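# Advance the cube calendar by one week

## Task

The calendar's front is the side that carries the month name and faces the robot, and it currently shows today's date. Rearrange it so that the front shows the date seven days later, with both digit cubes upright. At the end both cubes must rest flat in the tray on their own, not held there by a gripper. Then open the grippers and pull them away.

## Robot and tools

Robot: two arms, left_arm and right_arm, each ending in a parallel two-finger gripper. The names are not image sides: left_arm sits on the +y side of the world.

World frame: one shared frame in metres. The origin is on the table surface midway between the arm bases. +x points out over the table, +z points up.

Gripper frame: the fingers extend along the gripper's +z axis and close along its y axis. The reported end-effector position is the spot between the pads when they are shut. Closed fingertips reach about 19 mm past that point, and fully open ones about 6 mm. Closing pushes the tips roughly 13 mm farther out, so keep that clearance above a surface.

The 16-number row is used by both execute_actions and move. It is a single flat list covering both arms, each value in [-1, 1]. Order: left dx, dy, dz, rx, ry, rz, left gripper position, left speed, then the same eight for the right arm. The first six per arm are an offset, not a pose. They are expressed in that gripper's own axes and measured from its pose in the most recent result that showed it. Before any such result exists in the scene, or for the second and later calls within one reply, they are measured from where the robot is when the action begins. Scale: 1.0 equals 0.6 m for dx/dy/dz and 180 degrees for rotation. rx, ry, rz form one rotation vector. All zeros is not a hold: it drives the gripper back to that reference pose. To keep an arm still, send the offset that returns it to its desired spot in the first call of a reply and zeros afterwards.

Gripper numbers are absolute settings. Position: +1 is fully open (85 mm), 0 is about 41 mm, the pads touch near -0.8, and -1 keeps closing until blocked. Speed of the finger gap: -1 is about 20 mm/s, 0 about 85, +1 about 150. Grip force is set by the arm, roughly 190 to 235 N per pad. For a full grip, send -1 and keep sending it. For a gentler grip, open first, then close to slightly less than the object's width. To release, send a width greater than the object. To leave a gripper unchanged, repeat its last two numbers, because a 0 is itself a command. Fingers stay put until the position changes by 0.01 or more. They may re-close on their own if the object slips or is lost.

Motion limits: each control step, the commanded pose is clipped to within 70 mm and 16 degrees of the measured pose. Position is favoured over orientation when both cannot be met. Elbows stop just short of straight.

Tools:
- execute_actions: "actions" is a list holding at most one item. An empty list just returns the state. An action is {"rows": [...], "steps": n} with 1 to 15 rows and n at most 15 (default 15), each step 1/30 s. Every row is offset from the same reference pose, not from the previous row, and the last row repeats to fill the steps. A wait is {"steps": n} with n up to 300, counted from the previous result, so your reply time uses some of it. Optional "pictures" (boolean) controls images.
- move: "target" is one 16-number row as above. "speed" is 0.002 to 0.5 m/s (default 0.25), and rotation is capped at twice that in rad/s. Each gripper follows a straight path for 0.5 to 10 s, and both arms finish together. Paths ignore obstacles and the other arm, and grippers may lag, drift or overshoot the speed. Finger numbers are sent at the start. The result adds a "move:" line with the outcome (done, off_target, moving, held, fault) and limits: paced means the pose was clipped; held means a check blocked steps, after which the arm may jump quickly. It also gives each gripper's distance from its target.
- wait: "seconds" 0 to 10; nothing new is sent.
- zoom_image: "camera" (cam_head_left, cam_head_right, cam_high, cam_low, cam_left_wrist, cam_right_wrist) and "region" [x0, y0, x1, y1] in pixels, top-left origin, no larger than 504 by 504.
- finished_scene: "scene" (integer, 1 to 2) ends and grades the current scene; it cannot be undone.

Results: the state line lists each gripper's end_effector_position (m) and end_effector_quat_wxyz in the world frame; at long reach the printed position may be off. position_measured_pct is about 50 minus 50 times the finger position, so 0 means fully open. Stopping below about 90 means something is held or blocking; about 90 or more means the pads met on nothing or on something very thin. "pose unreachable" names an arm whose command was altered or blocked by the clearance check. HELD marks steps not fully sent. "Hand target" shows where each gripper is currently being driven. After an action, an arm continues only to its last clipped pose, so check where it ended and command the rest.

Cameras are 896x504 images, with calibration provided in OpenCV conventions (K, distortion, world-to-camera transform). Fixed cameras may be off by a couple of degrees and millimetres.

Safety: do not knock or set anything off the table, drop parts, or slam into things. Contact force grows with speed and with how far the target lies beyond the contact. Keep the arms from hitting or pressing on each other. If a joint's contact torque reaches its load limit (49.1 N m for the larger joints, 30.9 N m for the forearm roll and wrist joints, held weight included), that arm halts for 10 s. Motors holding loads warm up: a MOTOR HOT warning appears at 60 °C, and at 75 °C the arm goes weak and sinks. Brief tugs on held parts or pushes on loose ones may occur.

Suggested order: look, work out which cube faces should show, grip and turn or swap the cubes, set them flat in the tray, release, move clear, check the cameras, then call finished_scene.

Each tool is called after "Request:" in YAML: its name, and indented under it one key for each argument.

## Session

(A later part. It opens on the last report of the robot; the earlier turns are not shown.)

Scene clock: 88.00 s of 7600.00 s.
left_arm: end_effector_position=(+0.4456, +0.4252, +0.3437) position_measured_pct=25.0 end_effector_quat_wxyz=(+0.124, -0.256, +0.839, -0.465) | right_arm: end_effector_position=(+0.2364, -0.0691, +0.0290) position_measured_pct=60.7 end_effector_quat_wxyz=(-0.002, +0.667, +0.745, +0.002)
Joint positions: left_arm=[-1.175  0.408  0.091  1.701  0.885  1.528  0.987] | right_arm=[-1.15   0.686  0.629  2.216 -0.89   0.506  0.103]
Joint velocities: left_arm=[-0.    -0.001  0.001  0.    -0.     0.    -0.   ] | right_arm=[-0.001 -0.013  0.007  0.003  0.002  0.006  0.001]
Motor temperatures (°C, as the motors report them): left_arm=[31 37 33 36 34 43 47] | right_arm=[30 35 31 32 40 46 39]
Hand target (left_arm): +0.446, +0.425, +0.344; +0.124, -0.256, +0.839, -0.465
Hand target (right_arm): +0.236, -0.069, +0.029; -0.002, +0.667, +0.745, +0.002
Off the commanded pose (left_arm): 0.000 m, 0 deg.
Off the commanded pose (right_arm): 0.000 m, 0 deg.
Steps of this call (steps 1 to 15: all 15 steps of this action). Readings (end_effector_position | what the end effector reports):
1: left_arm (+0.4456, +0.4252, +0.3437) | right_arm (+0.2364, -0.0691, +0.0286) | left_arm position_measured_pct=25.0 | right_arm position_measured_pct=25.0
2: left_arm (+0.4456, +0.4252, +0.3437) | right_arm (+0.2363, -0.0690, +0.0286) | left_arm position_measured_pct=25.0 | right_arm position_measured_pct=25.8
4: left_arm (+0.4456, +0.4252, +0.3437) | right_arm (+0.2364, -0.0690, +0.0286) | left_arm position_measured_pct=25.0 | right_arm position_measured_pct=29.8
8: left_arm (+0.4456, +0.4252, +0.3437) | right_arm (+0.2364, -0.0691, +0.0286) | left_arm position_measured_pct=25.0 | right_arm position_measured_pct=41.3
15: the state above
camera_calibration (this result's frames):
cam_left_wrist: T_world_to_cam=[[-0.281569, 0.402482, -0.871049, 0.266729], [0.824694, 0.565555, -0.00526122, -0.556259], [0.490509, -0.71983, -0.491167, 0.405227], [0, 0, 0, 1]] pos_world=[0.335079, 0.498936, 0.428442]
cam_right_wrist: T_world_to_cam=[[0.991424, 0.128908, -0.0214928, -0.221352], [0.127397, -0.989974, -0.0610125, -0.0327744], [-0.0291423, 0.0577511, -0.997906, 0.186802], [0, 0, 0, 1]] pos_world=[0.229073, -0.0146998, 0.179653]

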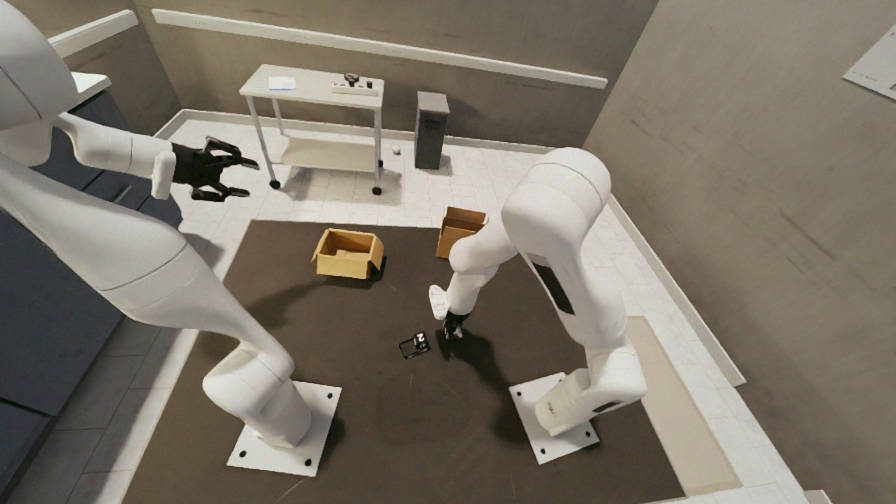

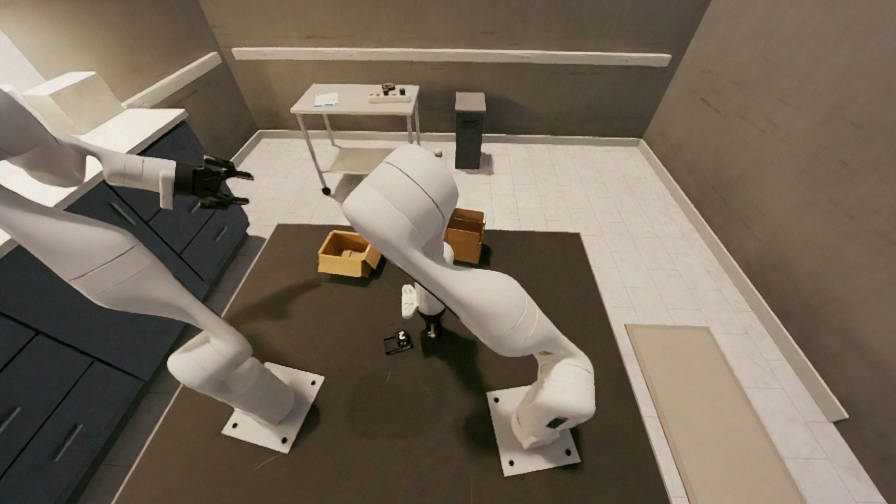

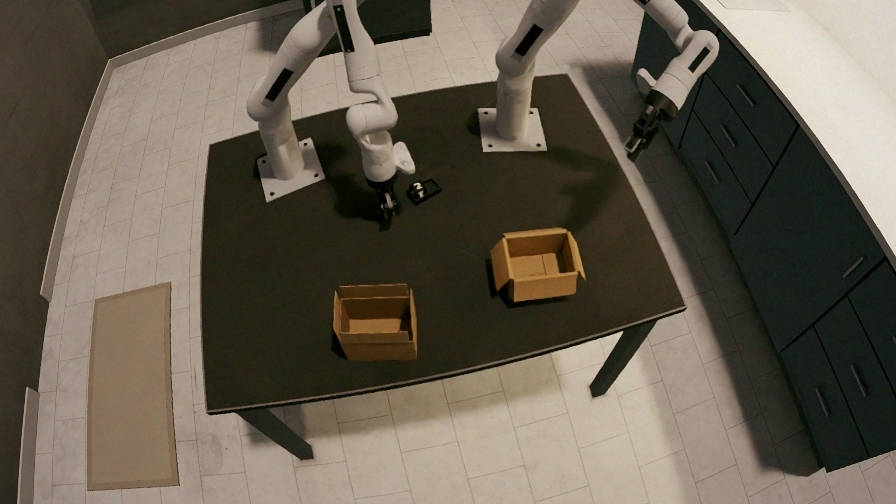

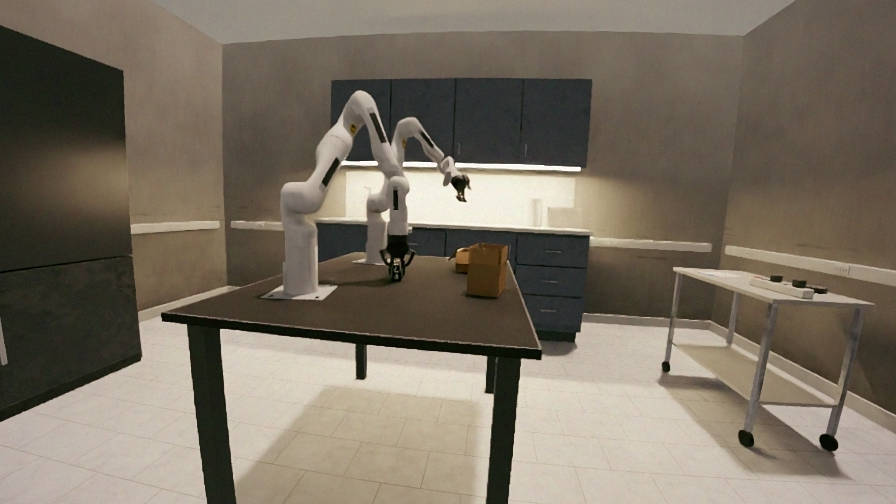

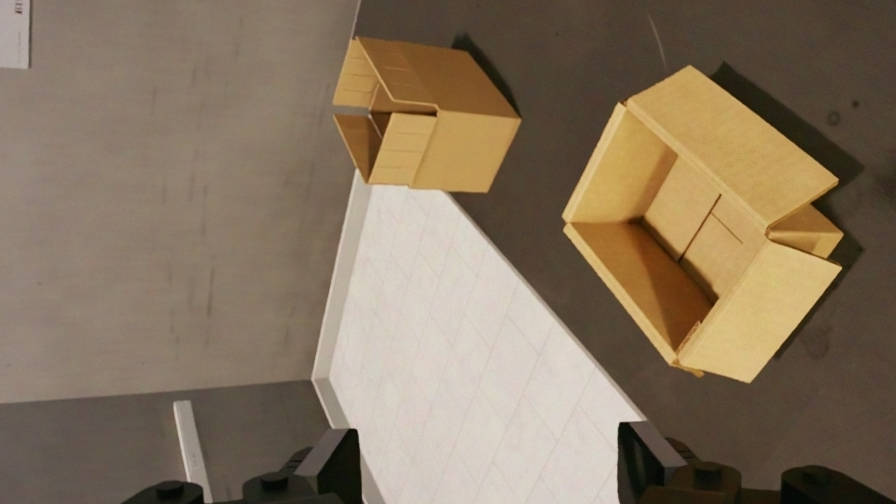

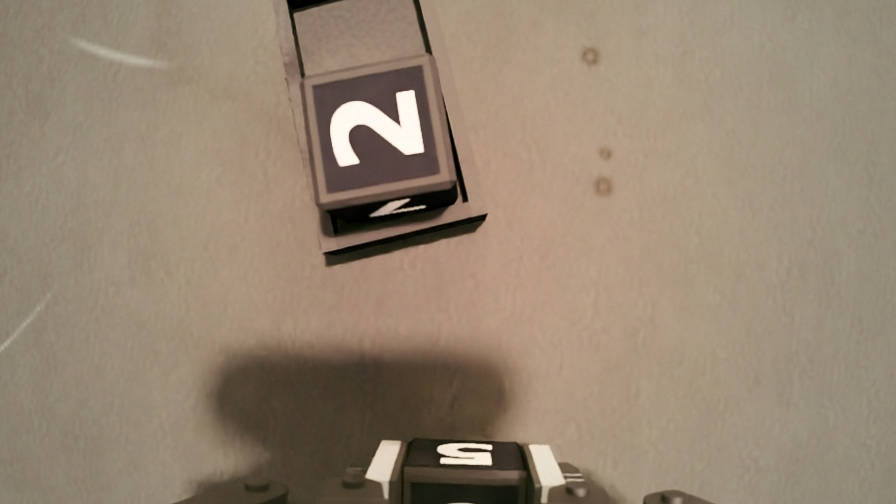

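Request:
move:
  target: [0,0,0,0,0,0,0.5,0,0,0,-0.095,0,0,-0.083,-1,0]
  speed: 0.15

Request:
move:
  target: [0,0,0,0,0,0,0.5,0,0.2086,0.008,0,0,0,0,-1,0]
  speed: 0.15

Scene clock: 91.13 s of 7600.00 s.
left_arm: end_effector_position=(+0.4456, +0.4252, +0.3437) position_measured_pct=25.0 end_effector_quat_wxyz=(+0.124, -0.256, +0.839, -0.465) | right_arm: end_effector_position=(+0.2367, -0.0700, +0.0860) position_measured_pct=62.7 end_effector_quat_wxyz=(-0.001, +0.565, +0.825, +0.002)
Joint positions: left_arm=[-1.175  0.408  0.091  1.701  0.885  1.528  0.987] | right_arm=[-1.244  0.548  0.748  2.176 -0.638  0.643  0.14 ]
Joint velocities: left_arm=[ 0.     0.    -0.     0.     0.001  0.    -0.001] | right_arm=[-0.006 -0.005 -0.001 -0.     0.001  0.001 -0.001]
Motor temperatures (°C, as the motors report them): left_arm=[31 37 33 36 34 43 47] | right_arm=[30 35 31 32 40 46 39]
Hand target (left_arm): +0.446, +0.425, +0.344; +0.124, -0.256, +0.839, -0.465
Hand target (right_arm): +0.237, -0.070, +0.086; -0.001, +0.565, +0.825, +0.002
Off the commanded pose (left_arm): 0.000 m, 0 deg.
Off the commanded pose (right_arm): 0.001 m, 0 deg.
move: done
camera_calibration (this result's frames):
cam_left_wrist: T_world_to_cam=[[-0.281569, 0.402482, -0.87105, 0.266729], [0.824693, 0.565556, -0.00526077, -0.55626], [0.49051, -0.71983, -0.491167, 0.405226], [0, 0, 0, 1]] pos_world=[0.33508, 0.498937, 0.428441]
cam_right_wrist: T_world_to_cam=[[0.925118, 0.379151, -0.0200248, -0.187185], [0.377464, -0.924128, -0.0592301, -0.0849735], [-0.0409626, 0.0472362, -0.998043, 0.245855], [0, 0, 0, 1]] pos_world=[0.215314, -0.019168, 0.236593]

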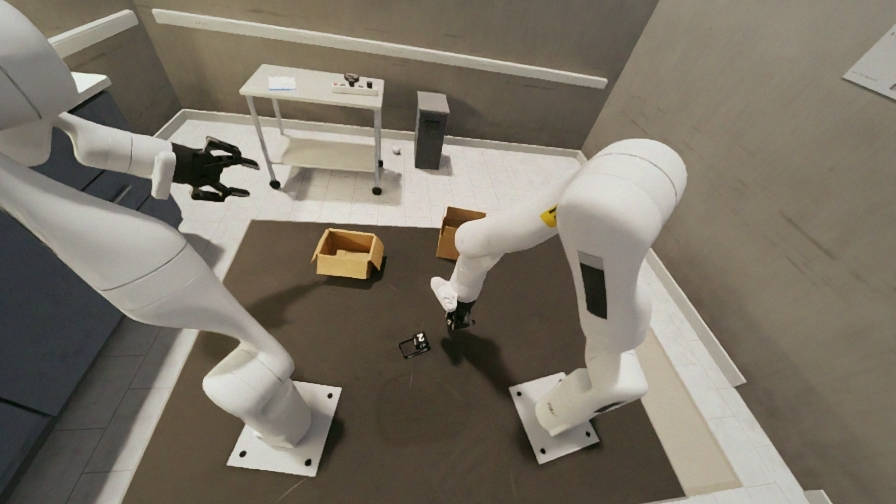

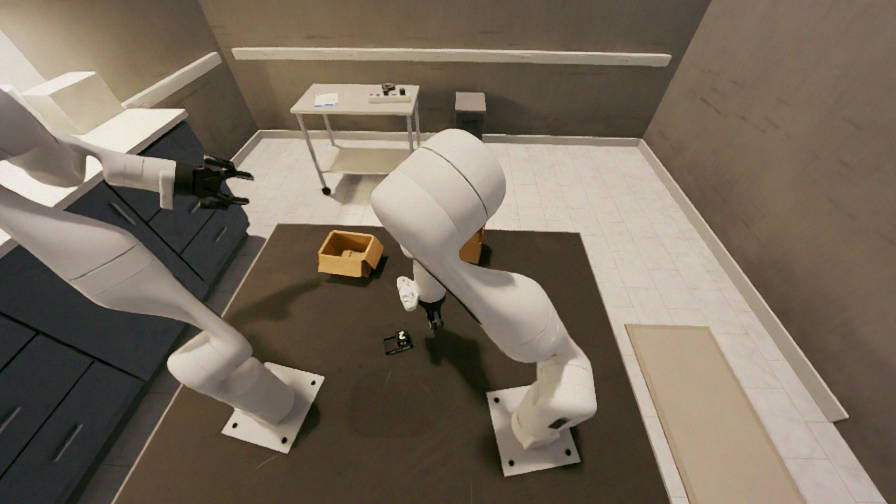

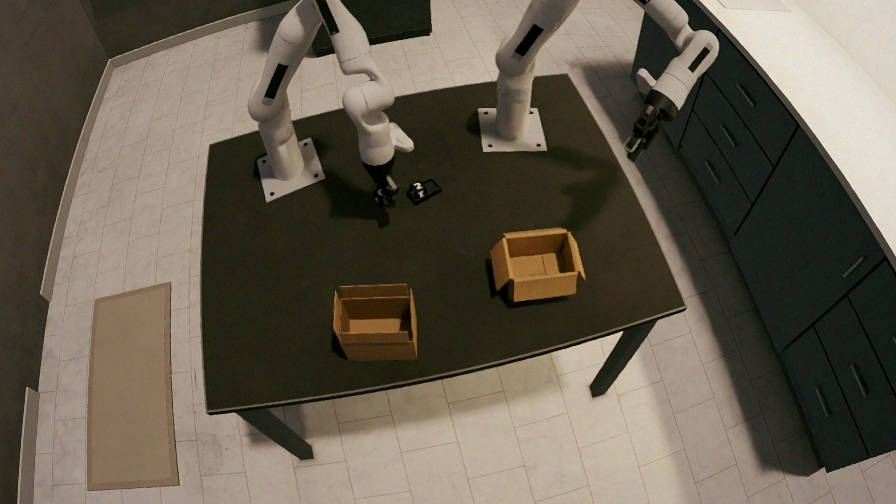

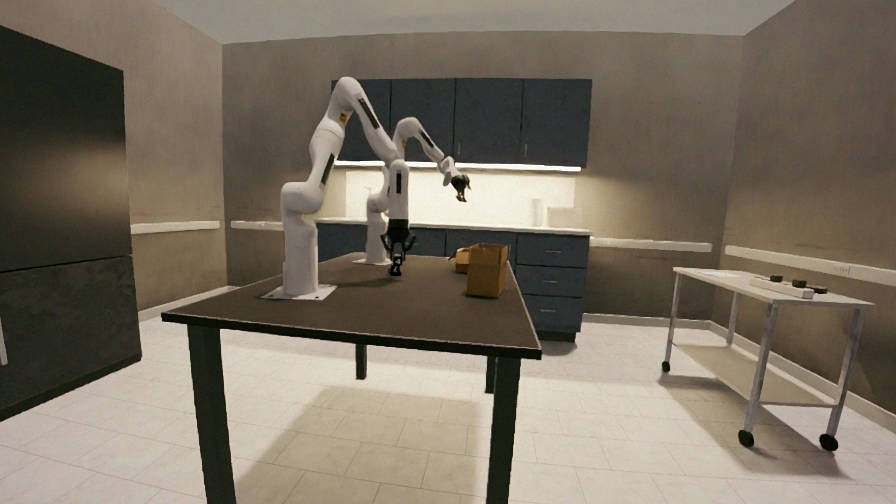

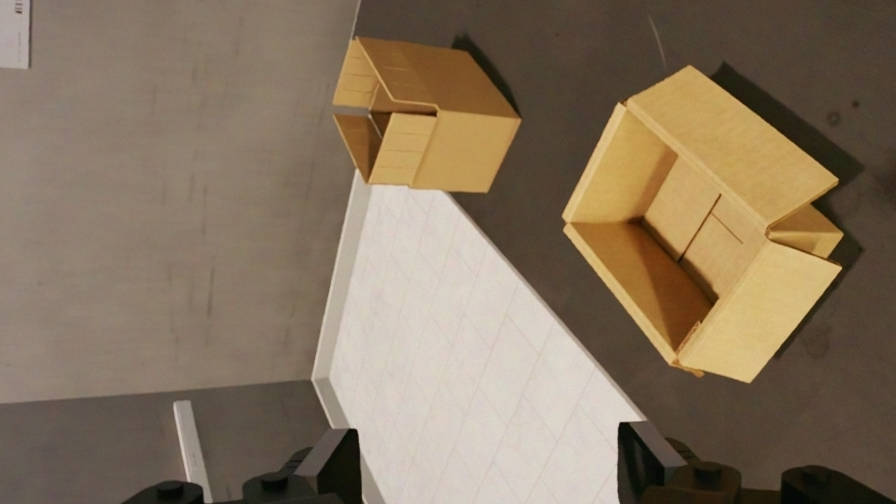

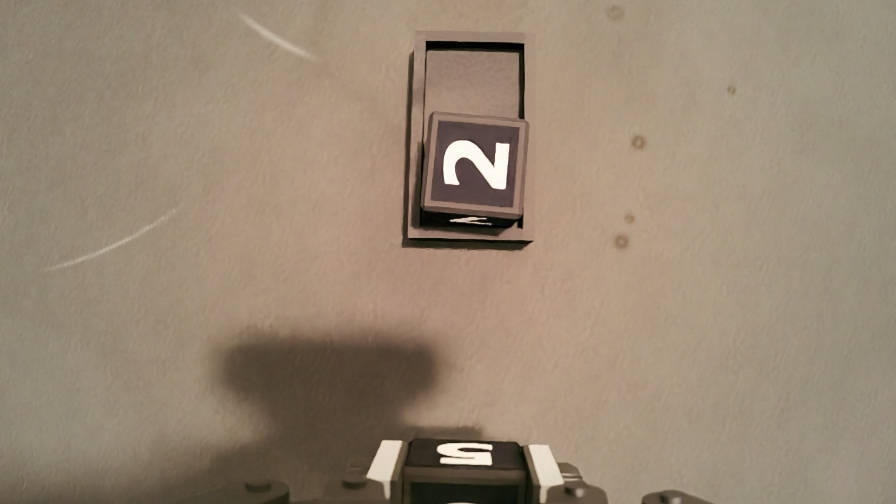

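Scene clock: 92.30 s of 7600.00 s.
left_arm: end_effector_position=(+0.4456, +0.4252, +0.3437) position_measured_pct=25.0 end_effector_quat_wxyz=(+0.124, -0.256, +0.839, -0.465) | right_arm: end_effector_position=(+0.1963, +0.0487, +0.0872) position_measured_pct=62.7 end_effector_quat_wxyz=(-0.001, +0.565, +0.825, +0.003)
Joint positions: left_arm=[-1.175  0.408  0.091  1.701  0.885  1.528  0.987] | right_arm=[-1.461  0.672  0.754  1.936 -0.649  0.787 -0.16 ]
Joint velocities: left_arm=[ 0.001 -0.001 -0.     0.    -0.001 -0.    -0.   ] | right_arm=[-0.002  0.005 -0.004 -0.001  0.003 -0.002 -0.003]
Motor temperatures (°C, as the motors report them): left_arm=[31 37 33 36 34 43 47] | right_arm=[30 35 31 32 40 46 39]
Hand target (left_arm): +0.446, +0.425, +0.344; +0.124, -0.256, +0.839, -0.465
Hand target (right_arm): +0.196, +0.049, +0.087; -0.001, +0.565, +0.825, +0.002
Off the commanded pose (left_arm): 0.000 m, 0 deg.
Off the commanded pose (right_arm): 0.001 m, 0 deg.
move: done
camera_calibration (this result's frames):
cam_left_wrist: T_world_to_cam=[[-0.281569, 0.402481, -0.87105, 0.266729], [0.824693, 0.565556, -0.00526018, -0.556262], [0.490511, -0.71983, -0.491167, 0.405225], [0, 0, 0, 1]] pos_world=[0.33508, 0.498937, 0.428441]
cam_right_wrist: T_world_to_cam=[[0.92529, 0.378781, -0.0190556, -0.194934], [0.37713, -0.924249, -0.059471, 0.0400763], [-0.0401386, 0.0478415, -0.998048, 0.239561], [0, 0, 0, 1]] pos_world=[0.174872, 0.0994167, 0.237763]

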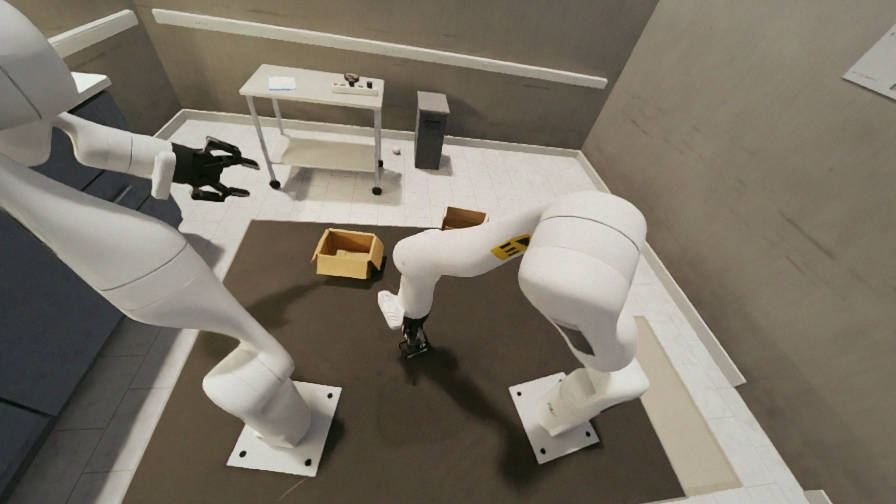

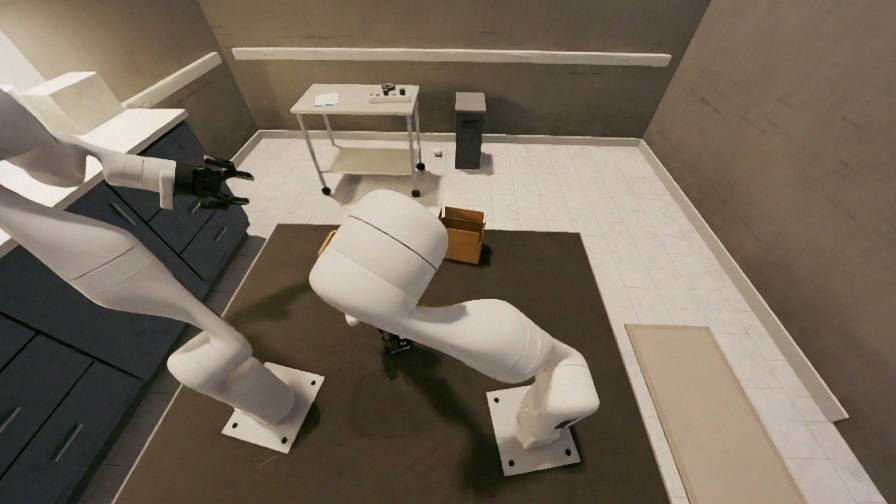

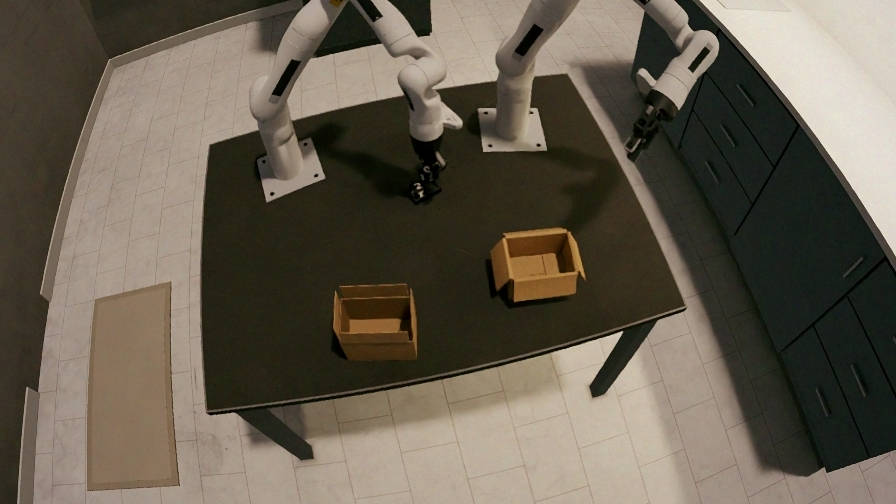

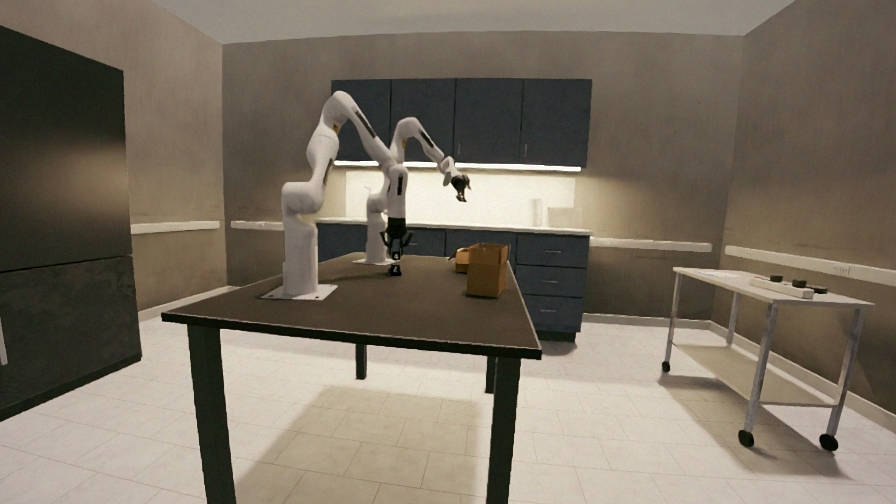

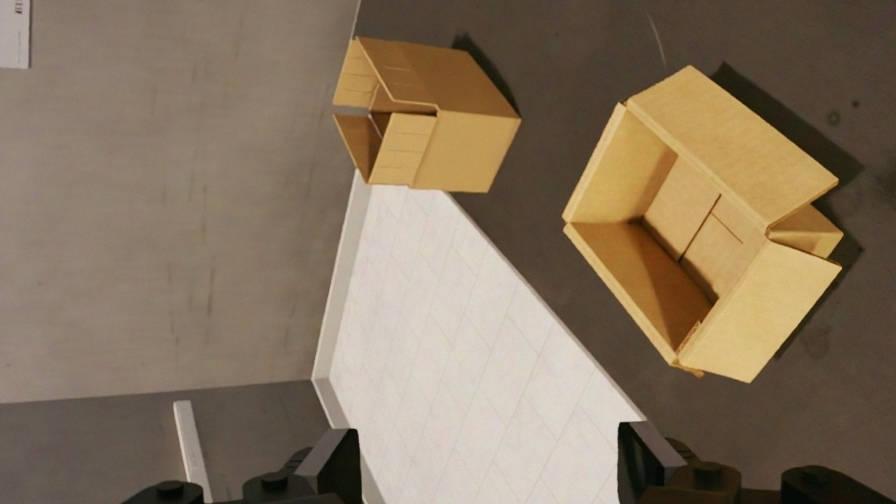

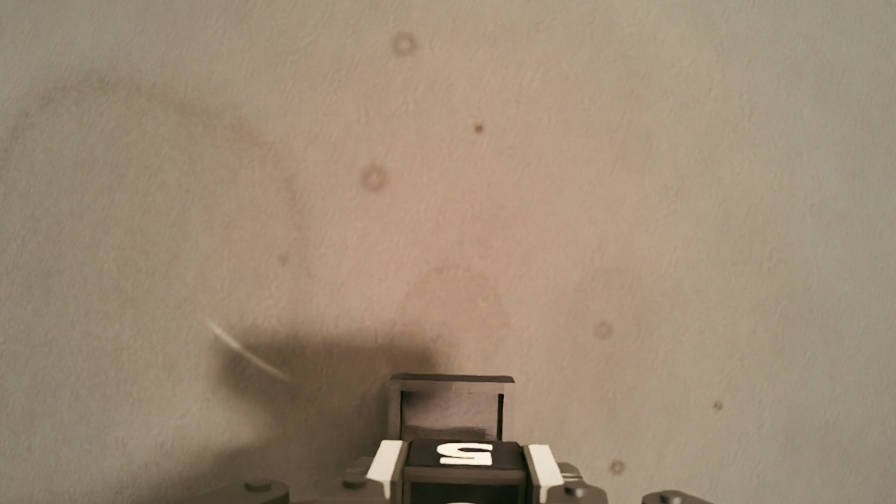

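Request:
move:
  target: [0,0,0,0,0,0,0.5,0,0.005,-0.0047,0.05,0,0,0,-1,0]
  speed: 0.08

Scene clock: 96.13 s of 7600.00 s.
left_arm: end_effector_position=(+0.4456, +0.4252, +0.3437) position_measured_pct=25.0 end_effector_quat_wxyz=(+0.124, -0.256, +0.839, -0.465) | right_arm: end_effector_position=(+0.1924, +0.0509, +0.0572) position_measured_pct=62.7 end_effector_quat_wxyz=(-0.001, +0.565, +0.825, +0.003)
Joint positions: left_arm=[-1.175  0.408  0.091  1.701  0.885  1.528  0.987] | right_arm=[-1.433  0.724  0.696  1.959 -0.711  0.713 -0.12 ]
Joint velocities: left_arm=[ 0.    -0.    -0.    -0.001  0.002 -0.     0.   ] | right_arm=[ 0.003  0.003  0.001  0.    -0.    -0.     0.   ]
Motor temperatures (°C, as the motors report them): left_arm=[31 37 33 36 34 43 47] | right_arm=[30 35 31 32 40 46 39]
Hand target (left_arm): +0.446, +0.425, +0.344; +0.124, -0.256, +0.839, -0.465
Hand target (right_arm): +0.193, +0.051, +0.057; -0.001, +0.565, +0.825, +0.003
Off the commanded pose (left_arm): 0.000 m, 0 deg.
Off the commanded pose (right_arm): 0.000 m, 0 deg.
After step 90, 0.10 s passed at rest.
move: done
camera_calibration (this result's frames):
cam_left_wrist: T_world_to_cam=[[-0.281569, 0.402481, -0.87105, 0.266729], [0.824692, 0.565557, -0.00525962, -0.556263], [0.490512, -0.719829, -0.491166, 0.405224], [0, 0, 0, 1]] pos_world=[0.335081, 0.498938, 0.428441]
cam_right_wrist: T_world_to_cam=[[0.925052, 0.37936, -0.0190687, -0.192712], [0.377683, -0.923983, -0.0600964, 0.0417789], [-0.0404173, 0.0483904, -0.99801, 0.209444], [0, 0, 0, 1]] pos_world=[0.170955, 0.101575, 0.207863]

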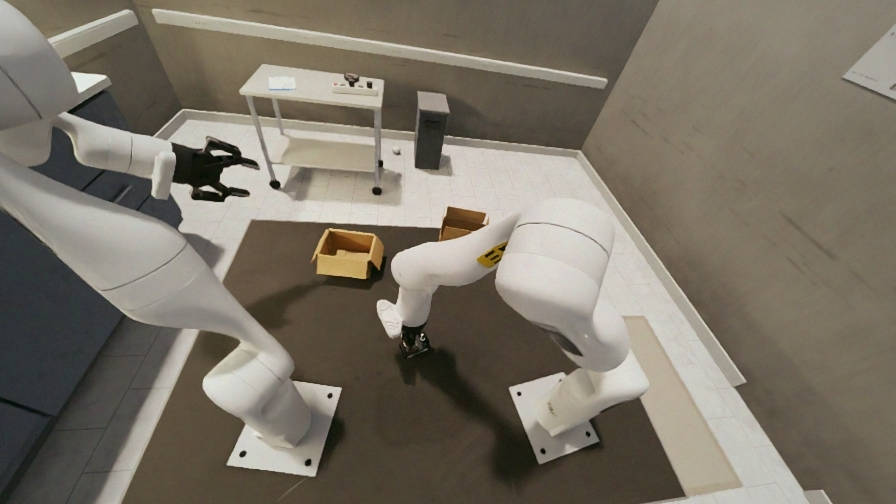

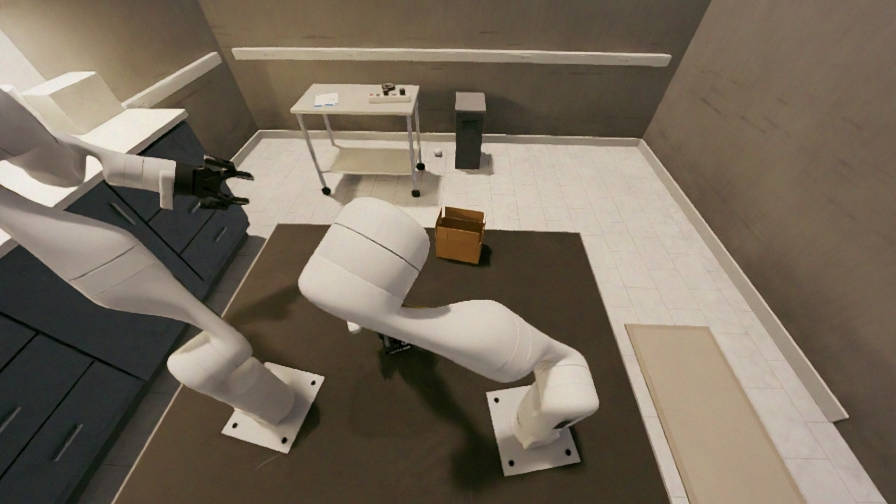

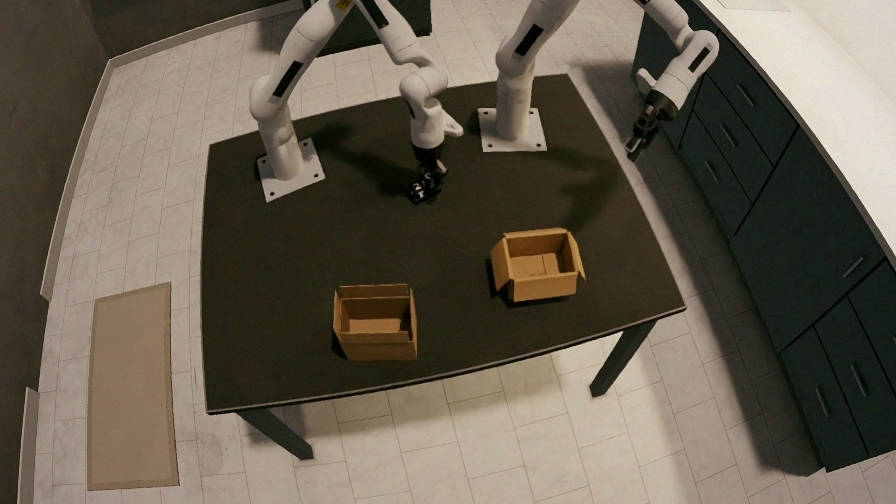

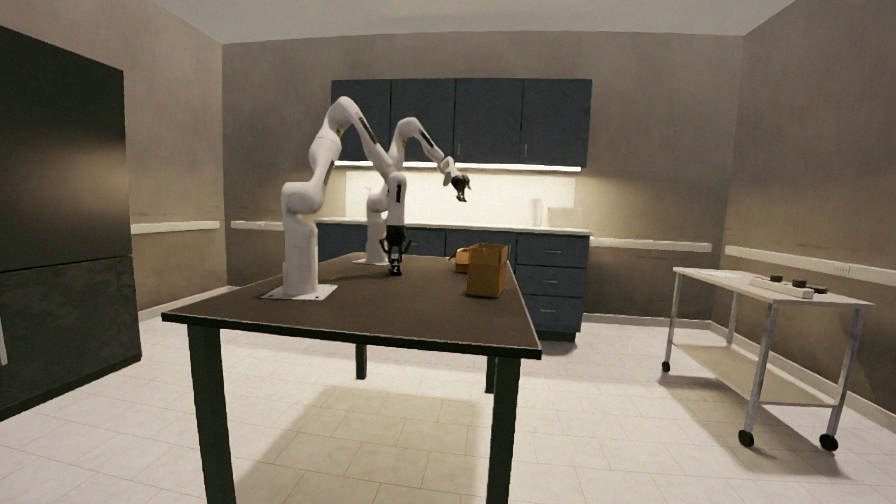

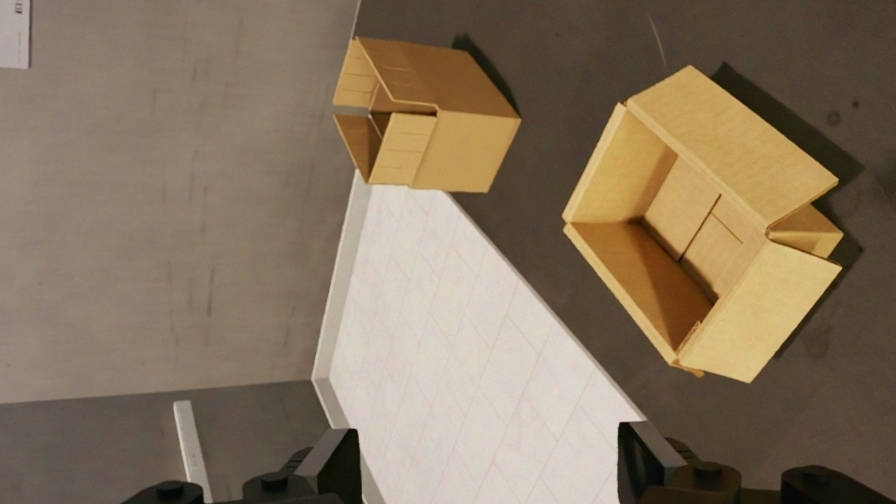

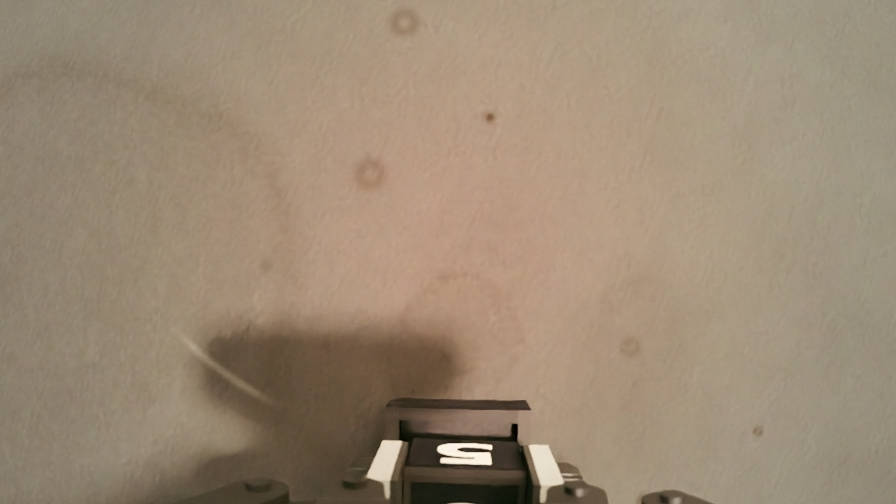

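Request:
move:
  target: [0,0,0,0,0,0,0.5,0,0,-0.002,0.021,0,0,0,-1,0]
  speed: 0.03

Request:
zoom_image:
  camera: "cam_high"
  region: [390,150,470,210]

Scene clock: 98.03 s of 7600.00 s.
left_arm: end_effector_position=(+0.4456, +0.4252, +0.3436) position_measured_pct=25.0 end_effector_quat_wxyz=(+0.124, -0.256, +0.839, -0.465) | right_arm: end_effector_position=(+0.1912, +0.0507, +0.0447) position_measured_pct=62.7 end_effector_quat_wxyz=(-0.002, +0.565, +0.825, +0.003)
Joint positions: left_arm=[-1.175  0.408  0.091  1.701  0.885  1.528  0.987] | right_arm=[-1.418  0.745  0.67   1.969 -0.737  0.681 -0.1  ]
Joint velocities: left_arm=[-0.     0.     0.     0.     0.001 -0.    -0.001] | right_arm=[ 0.002  0.002  0.001  0.    -0.    -0.001  0.   ]
Motor temperatures (°C, as the motors report them): left_arm=[31 37 33 36 34 43 47] | right_arm=[30 35 31 32 40 46 39]
Hand target (left_arm): +0.446, +0.425, +0.344; +0.124, -0.256, +0.839, -0.465
Hand target (right_arm): +0.191, +0.051, +0.045; -0.001, +0.565, +0.825, +0.003
Off the commanded pose (left_arm): 0.000 m, 0 deg.
Off the commanded pose (right_arm): 0.000 m, 0 deg.
move: done
camera_calibration (this result's frames):
cam_left_wrist: T_world_to_cam=[[-0.281568, 0.402481, -0.87105, 0.266728], [0.824692, 0.565558, -0.00525911, -0.556264], [0.490513, -0.719829, -0.491166, 0.405223], [0, 0, 0, 1]] pos_world=[0.335082, 0.498938, 0.42844]
cam_right_wrist: T_world_to_cam=[[0.924921, 0.37968, -0.0190816, -0.191711], [0.377988, -0.923837, -0.060413, 0.0412593], [-0.0405659, 0.0486646, -0.997991, 0.196868], [0, 0, 0, 1]] pos_world=[0.169708, 0.101325, 0.195307]

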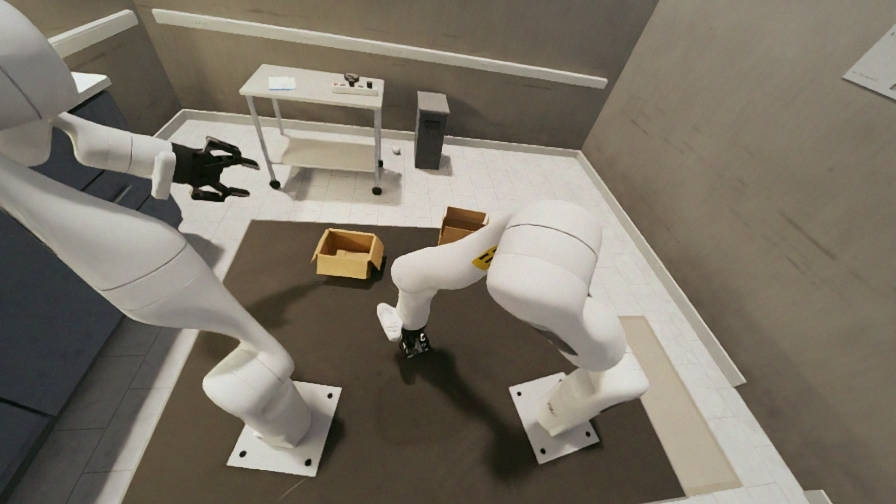

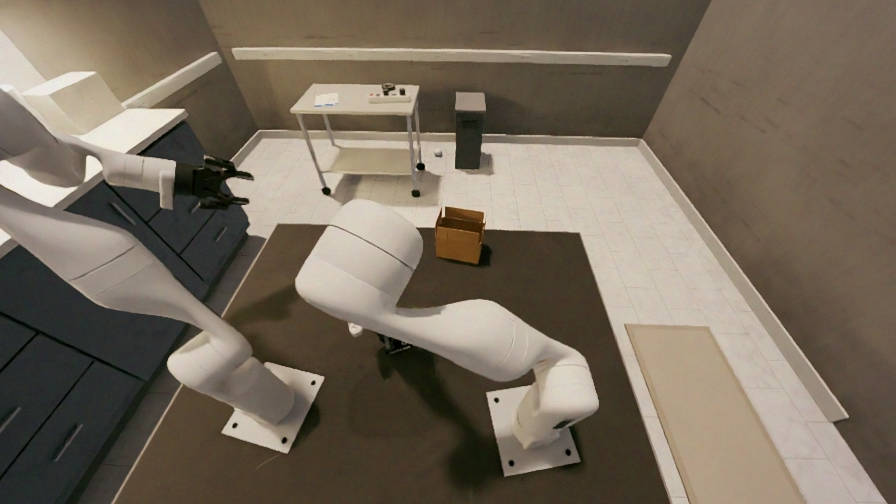

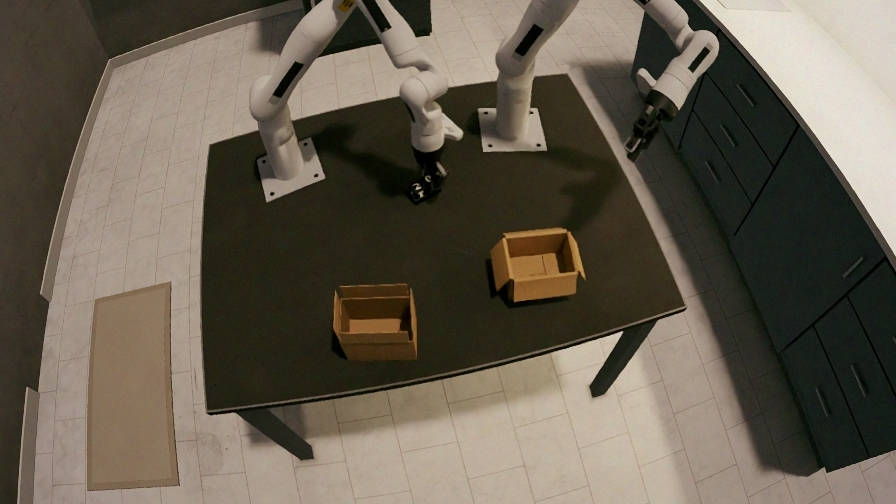

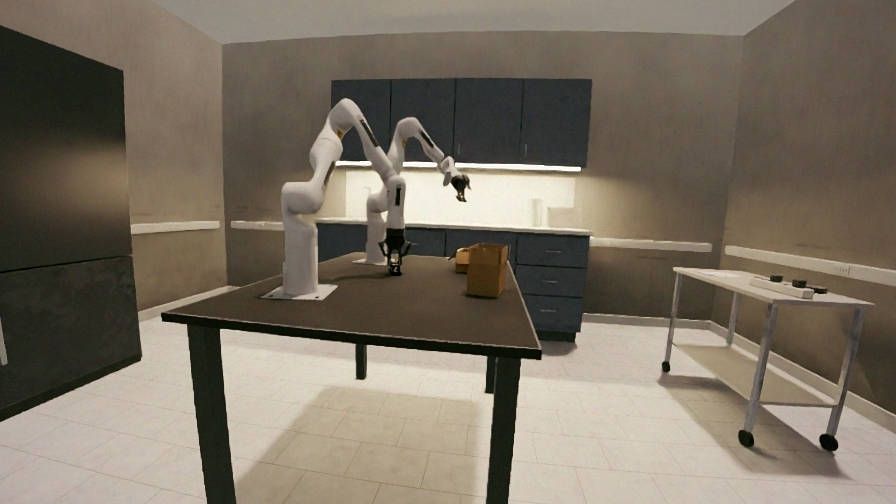

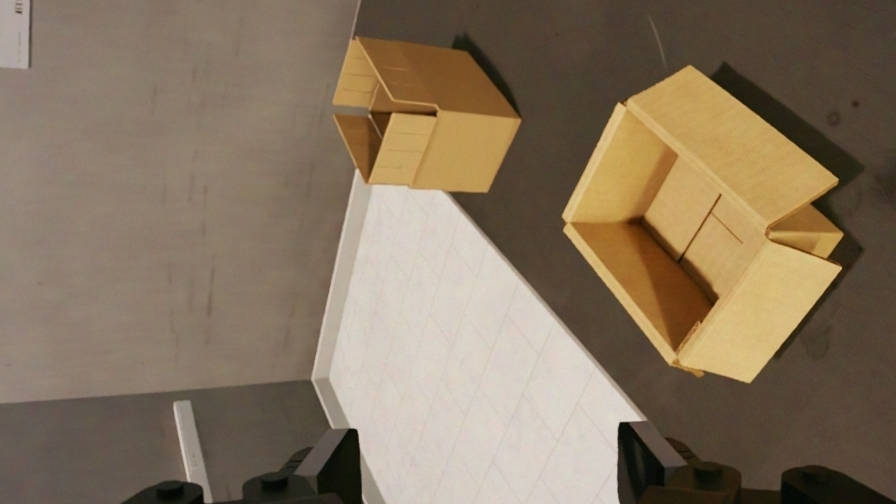

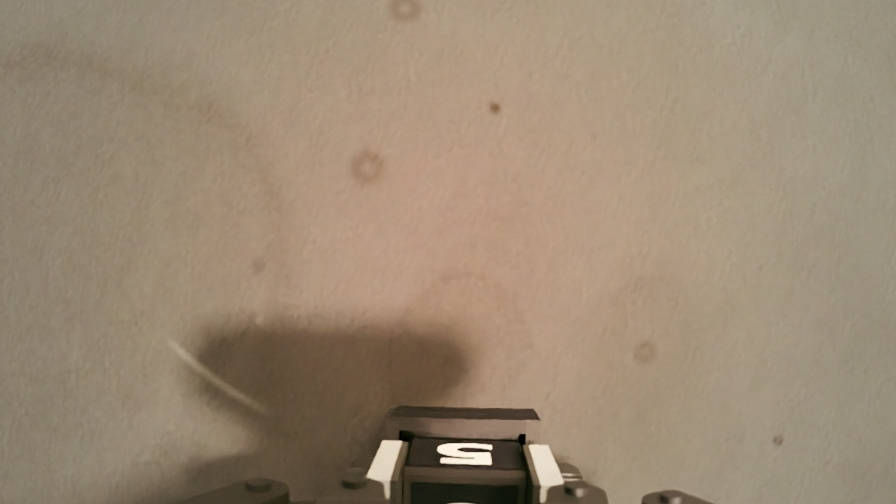

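Region (390, 150, 470, 210) of cam_high's 896x504 image, scaled by 6.300, with more detail than that image has; it fills the top 378 rows of this view, and the rest is white.

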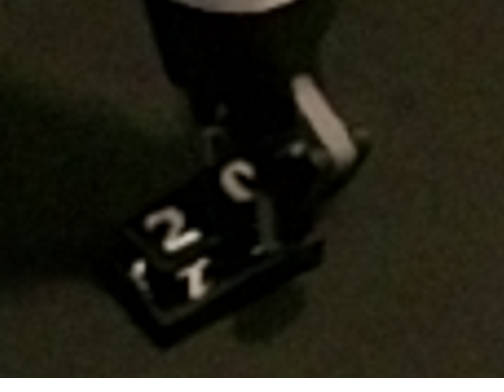

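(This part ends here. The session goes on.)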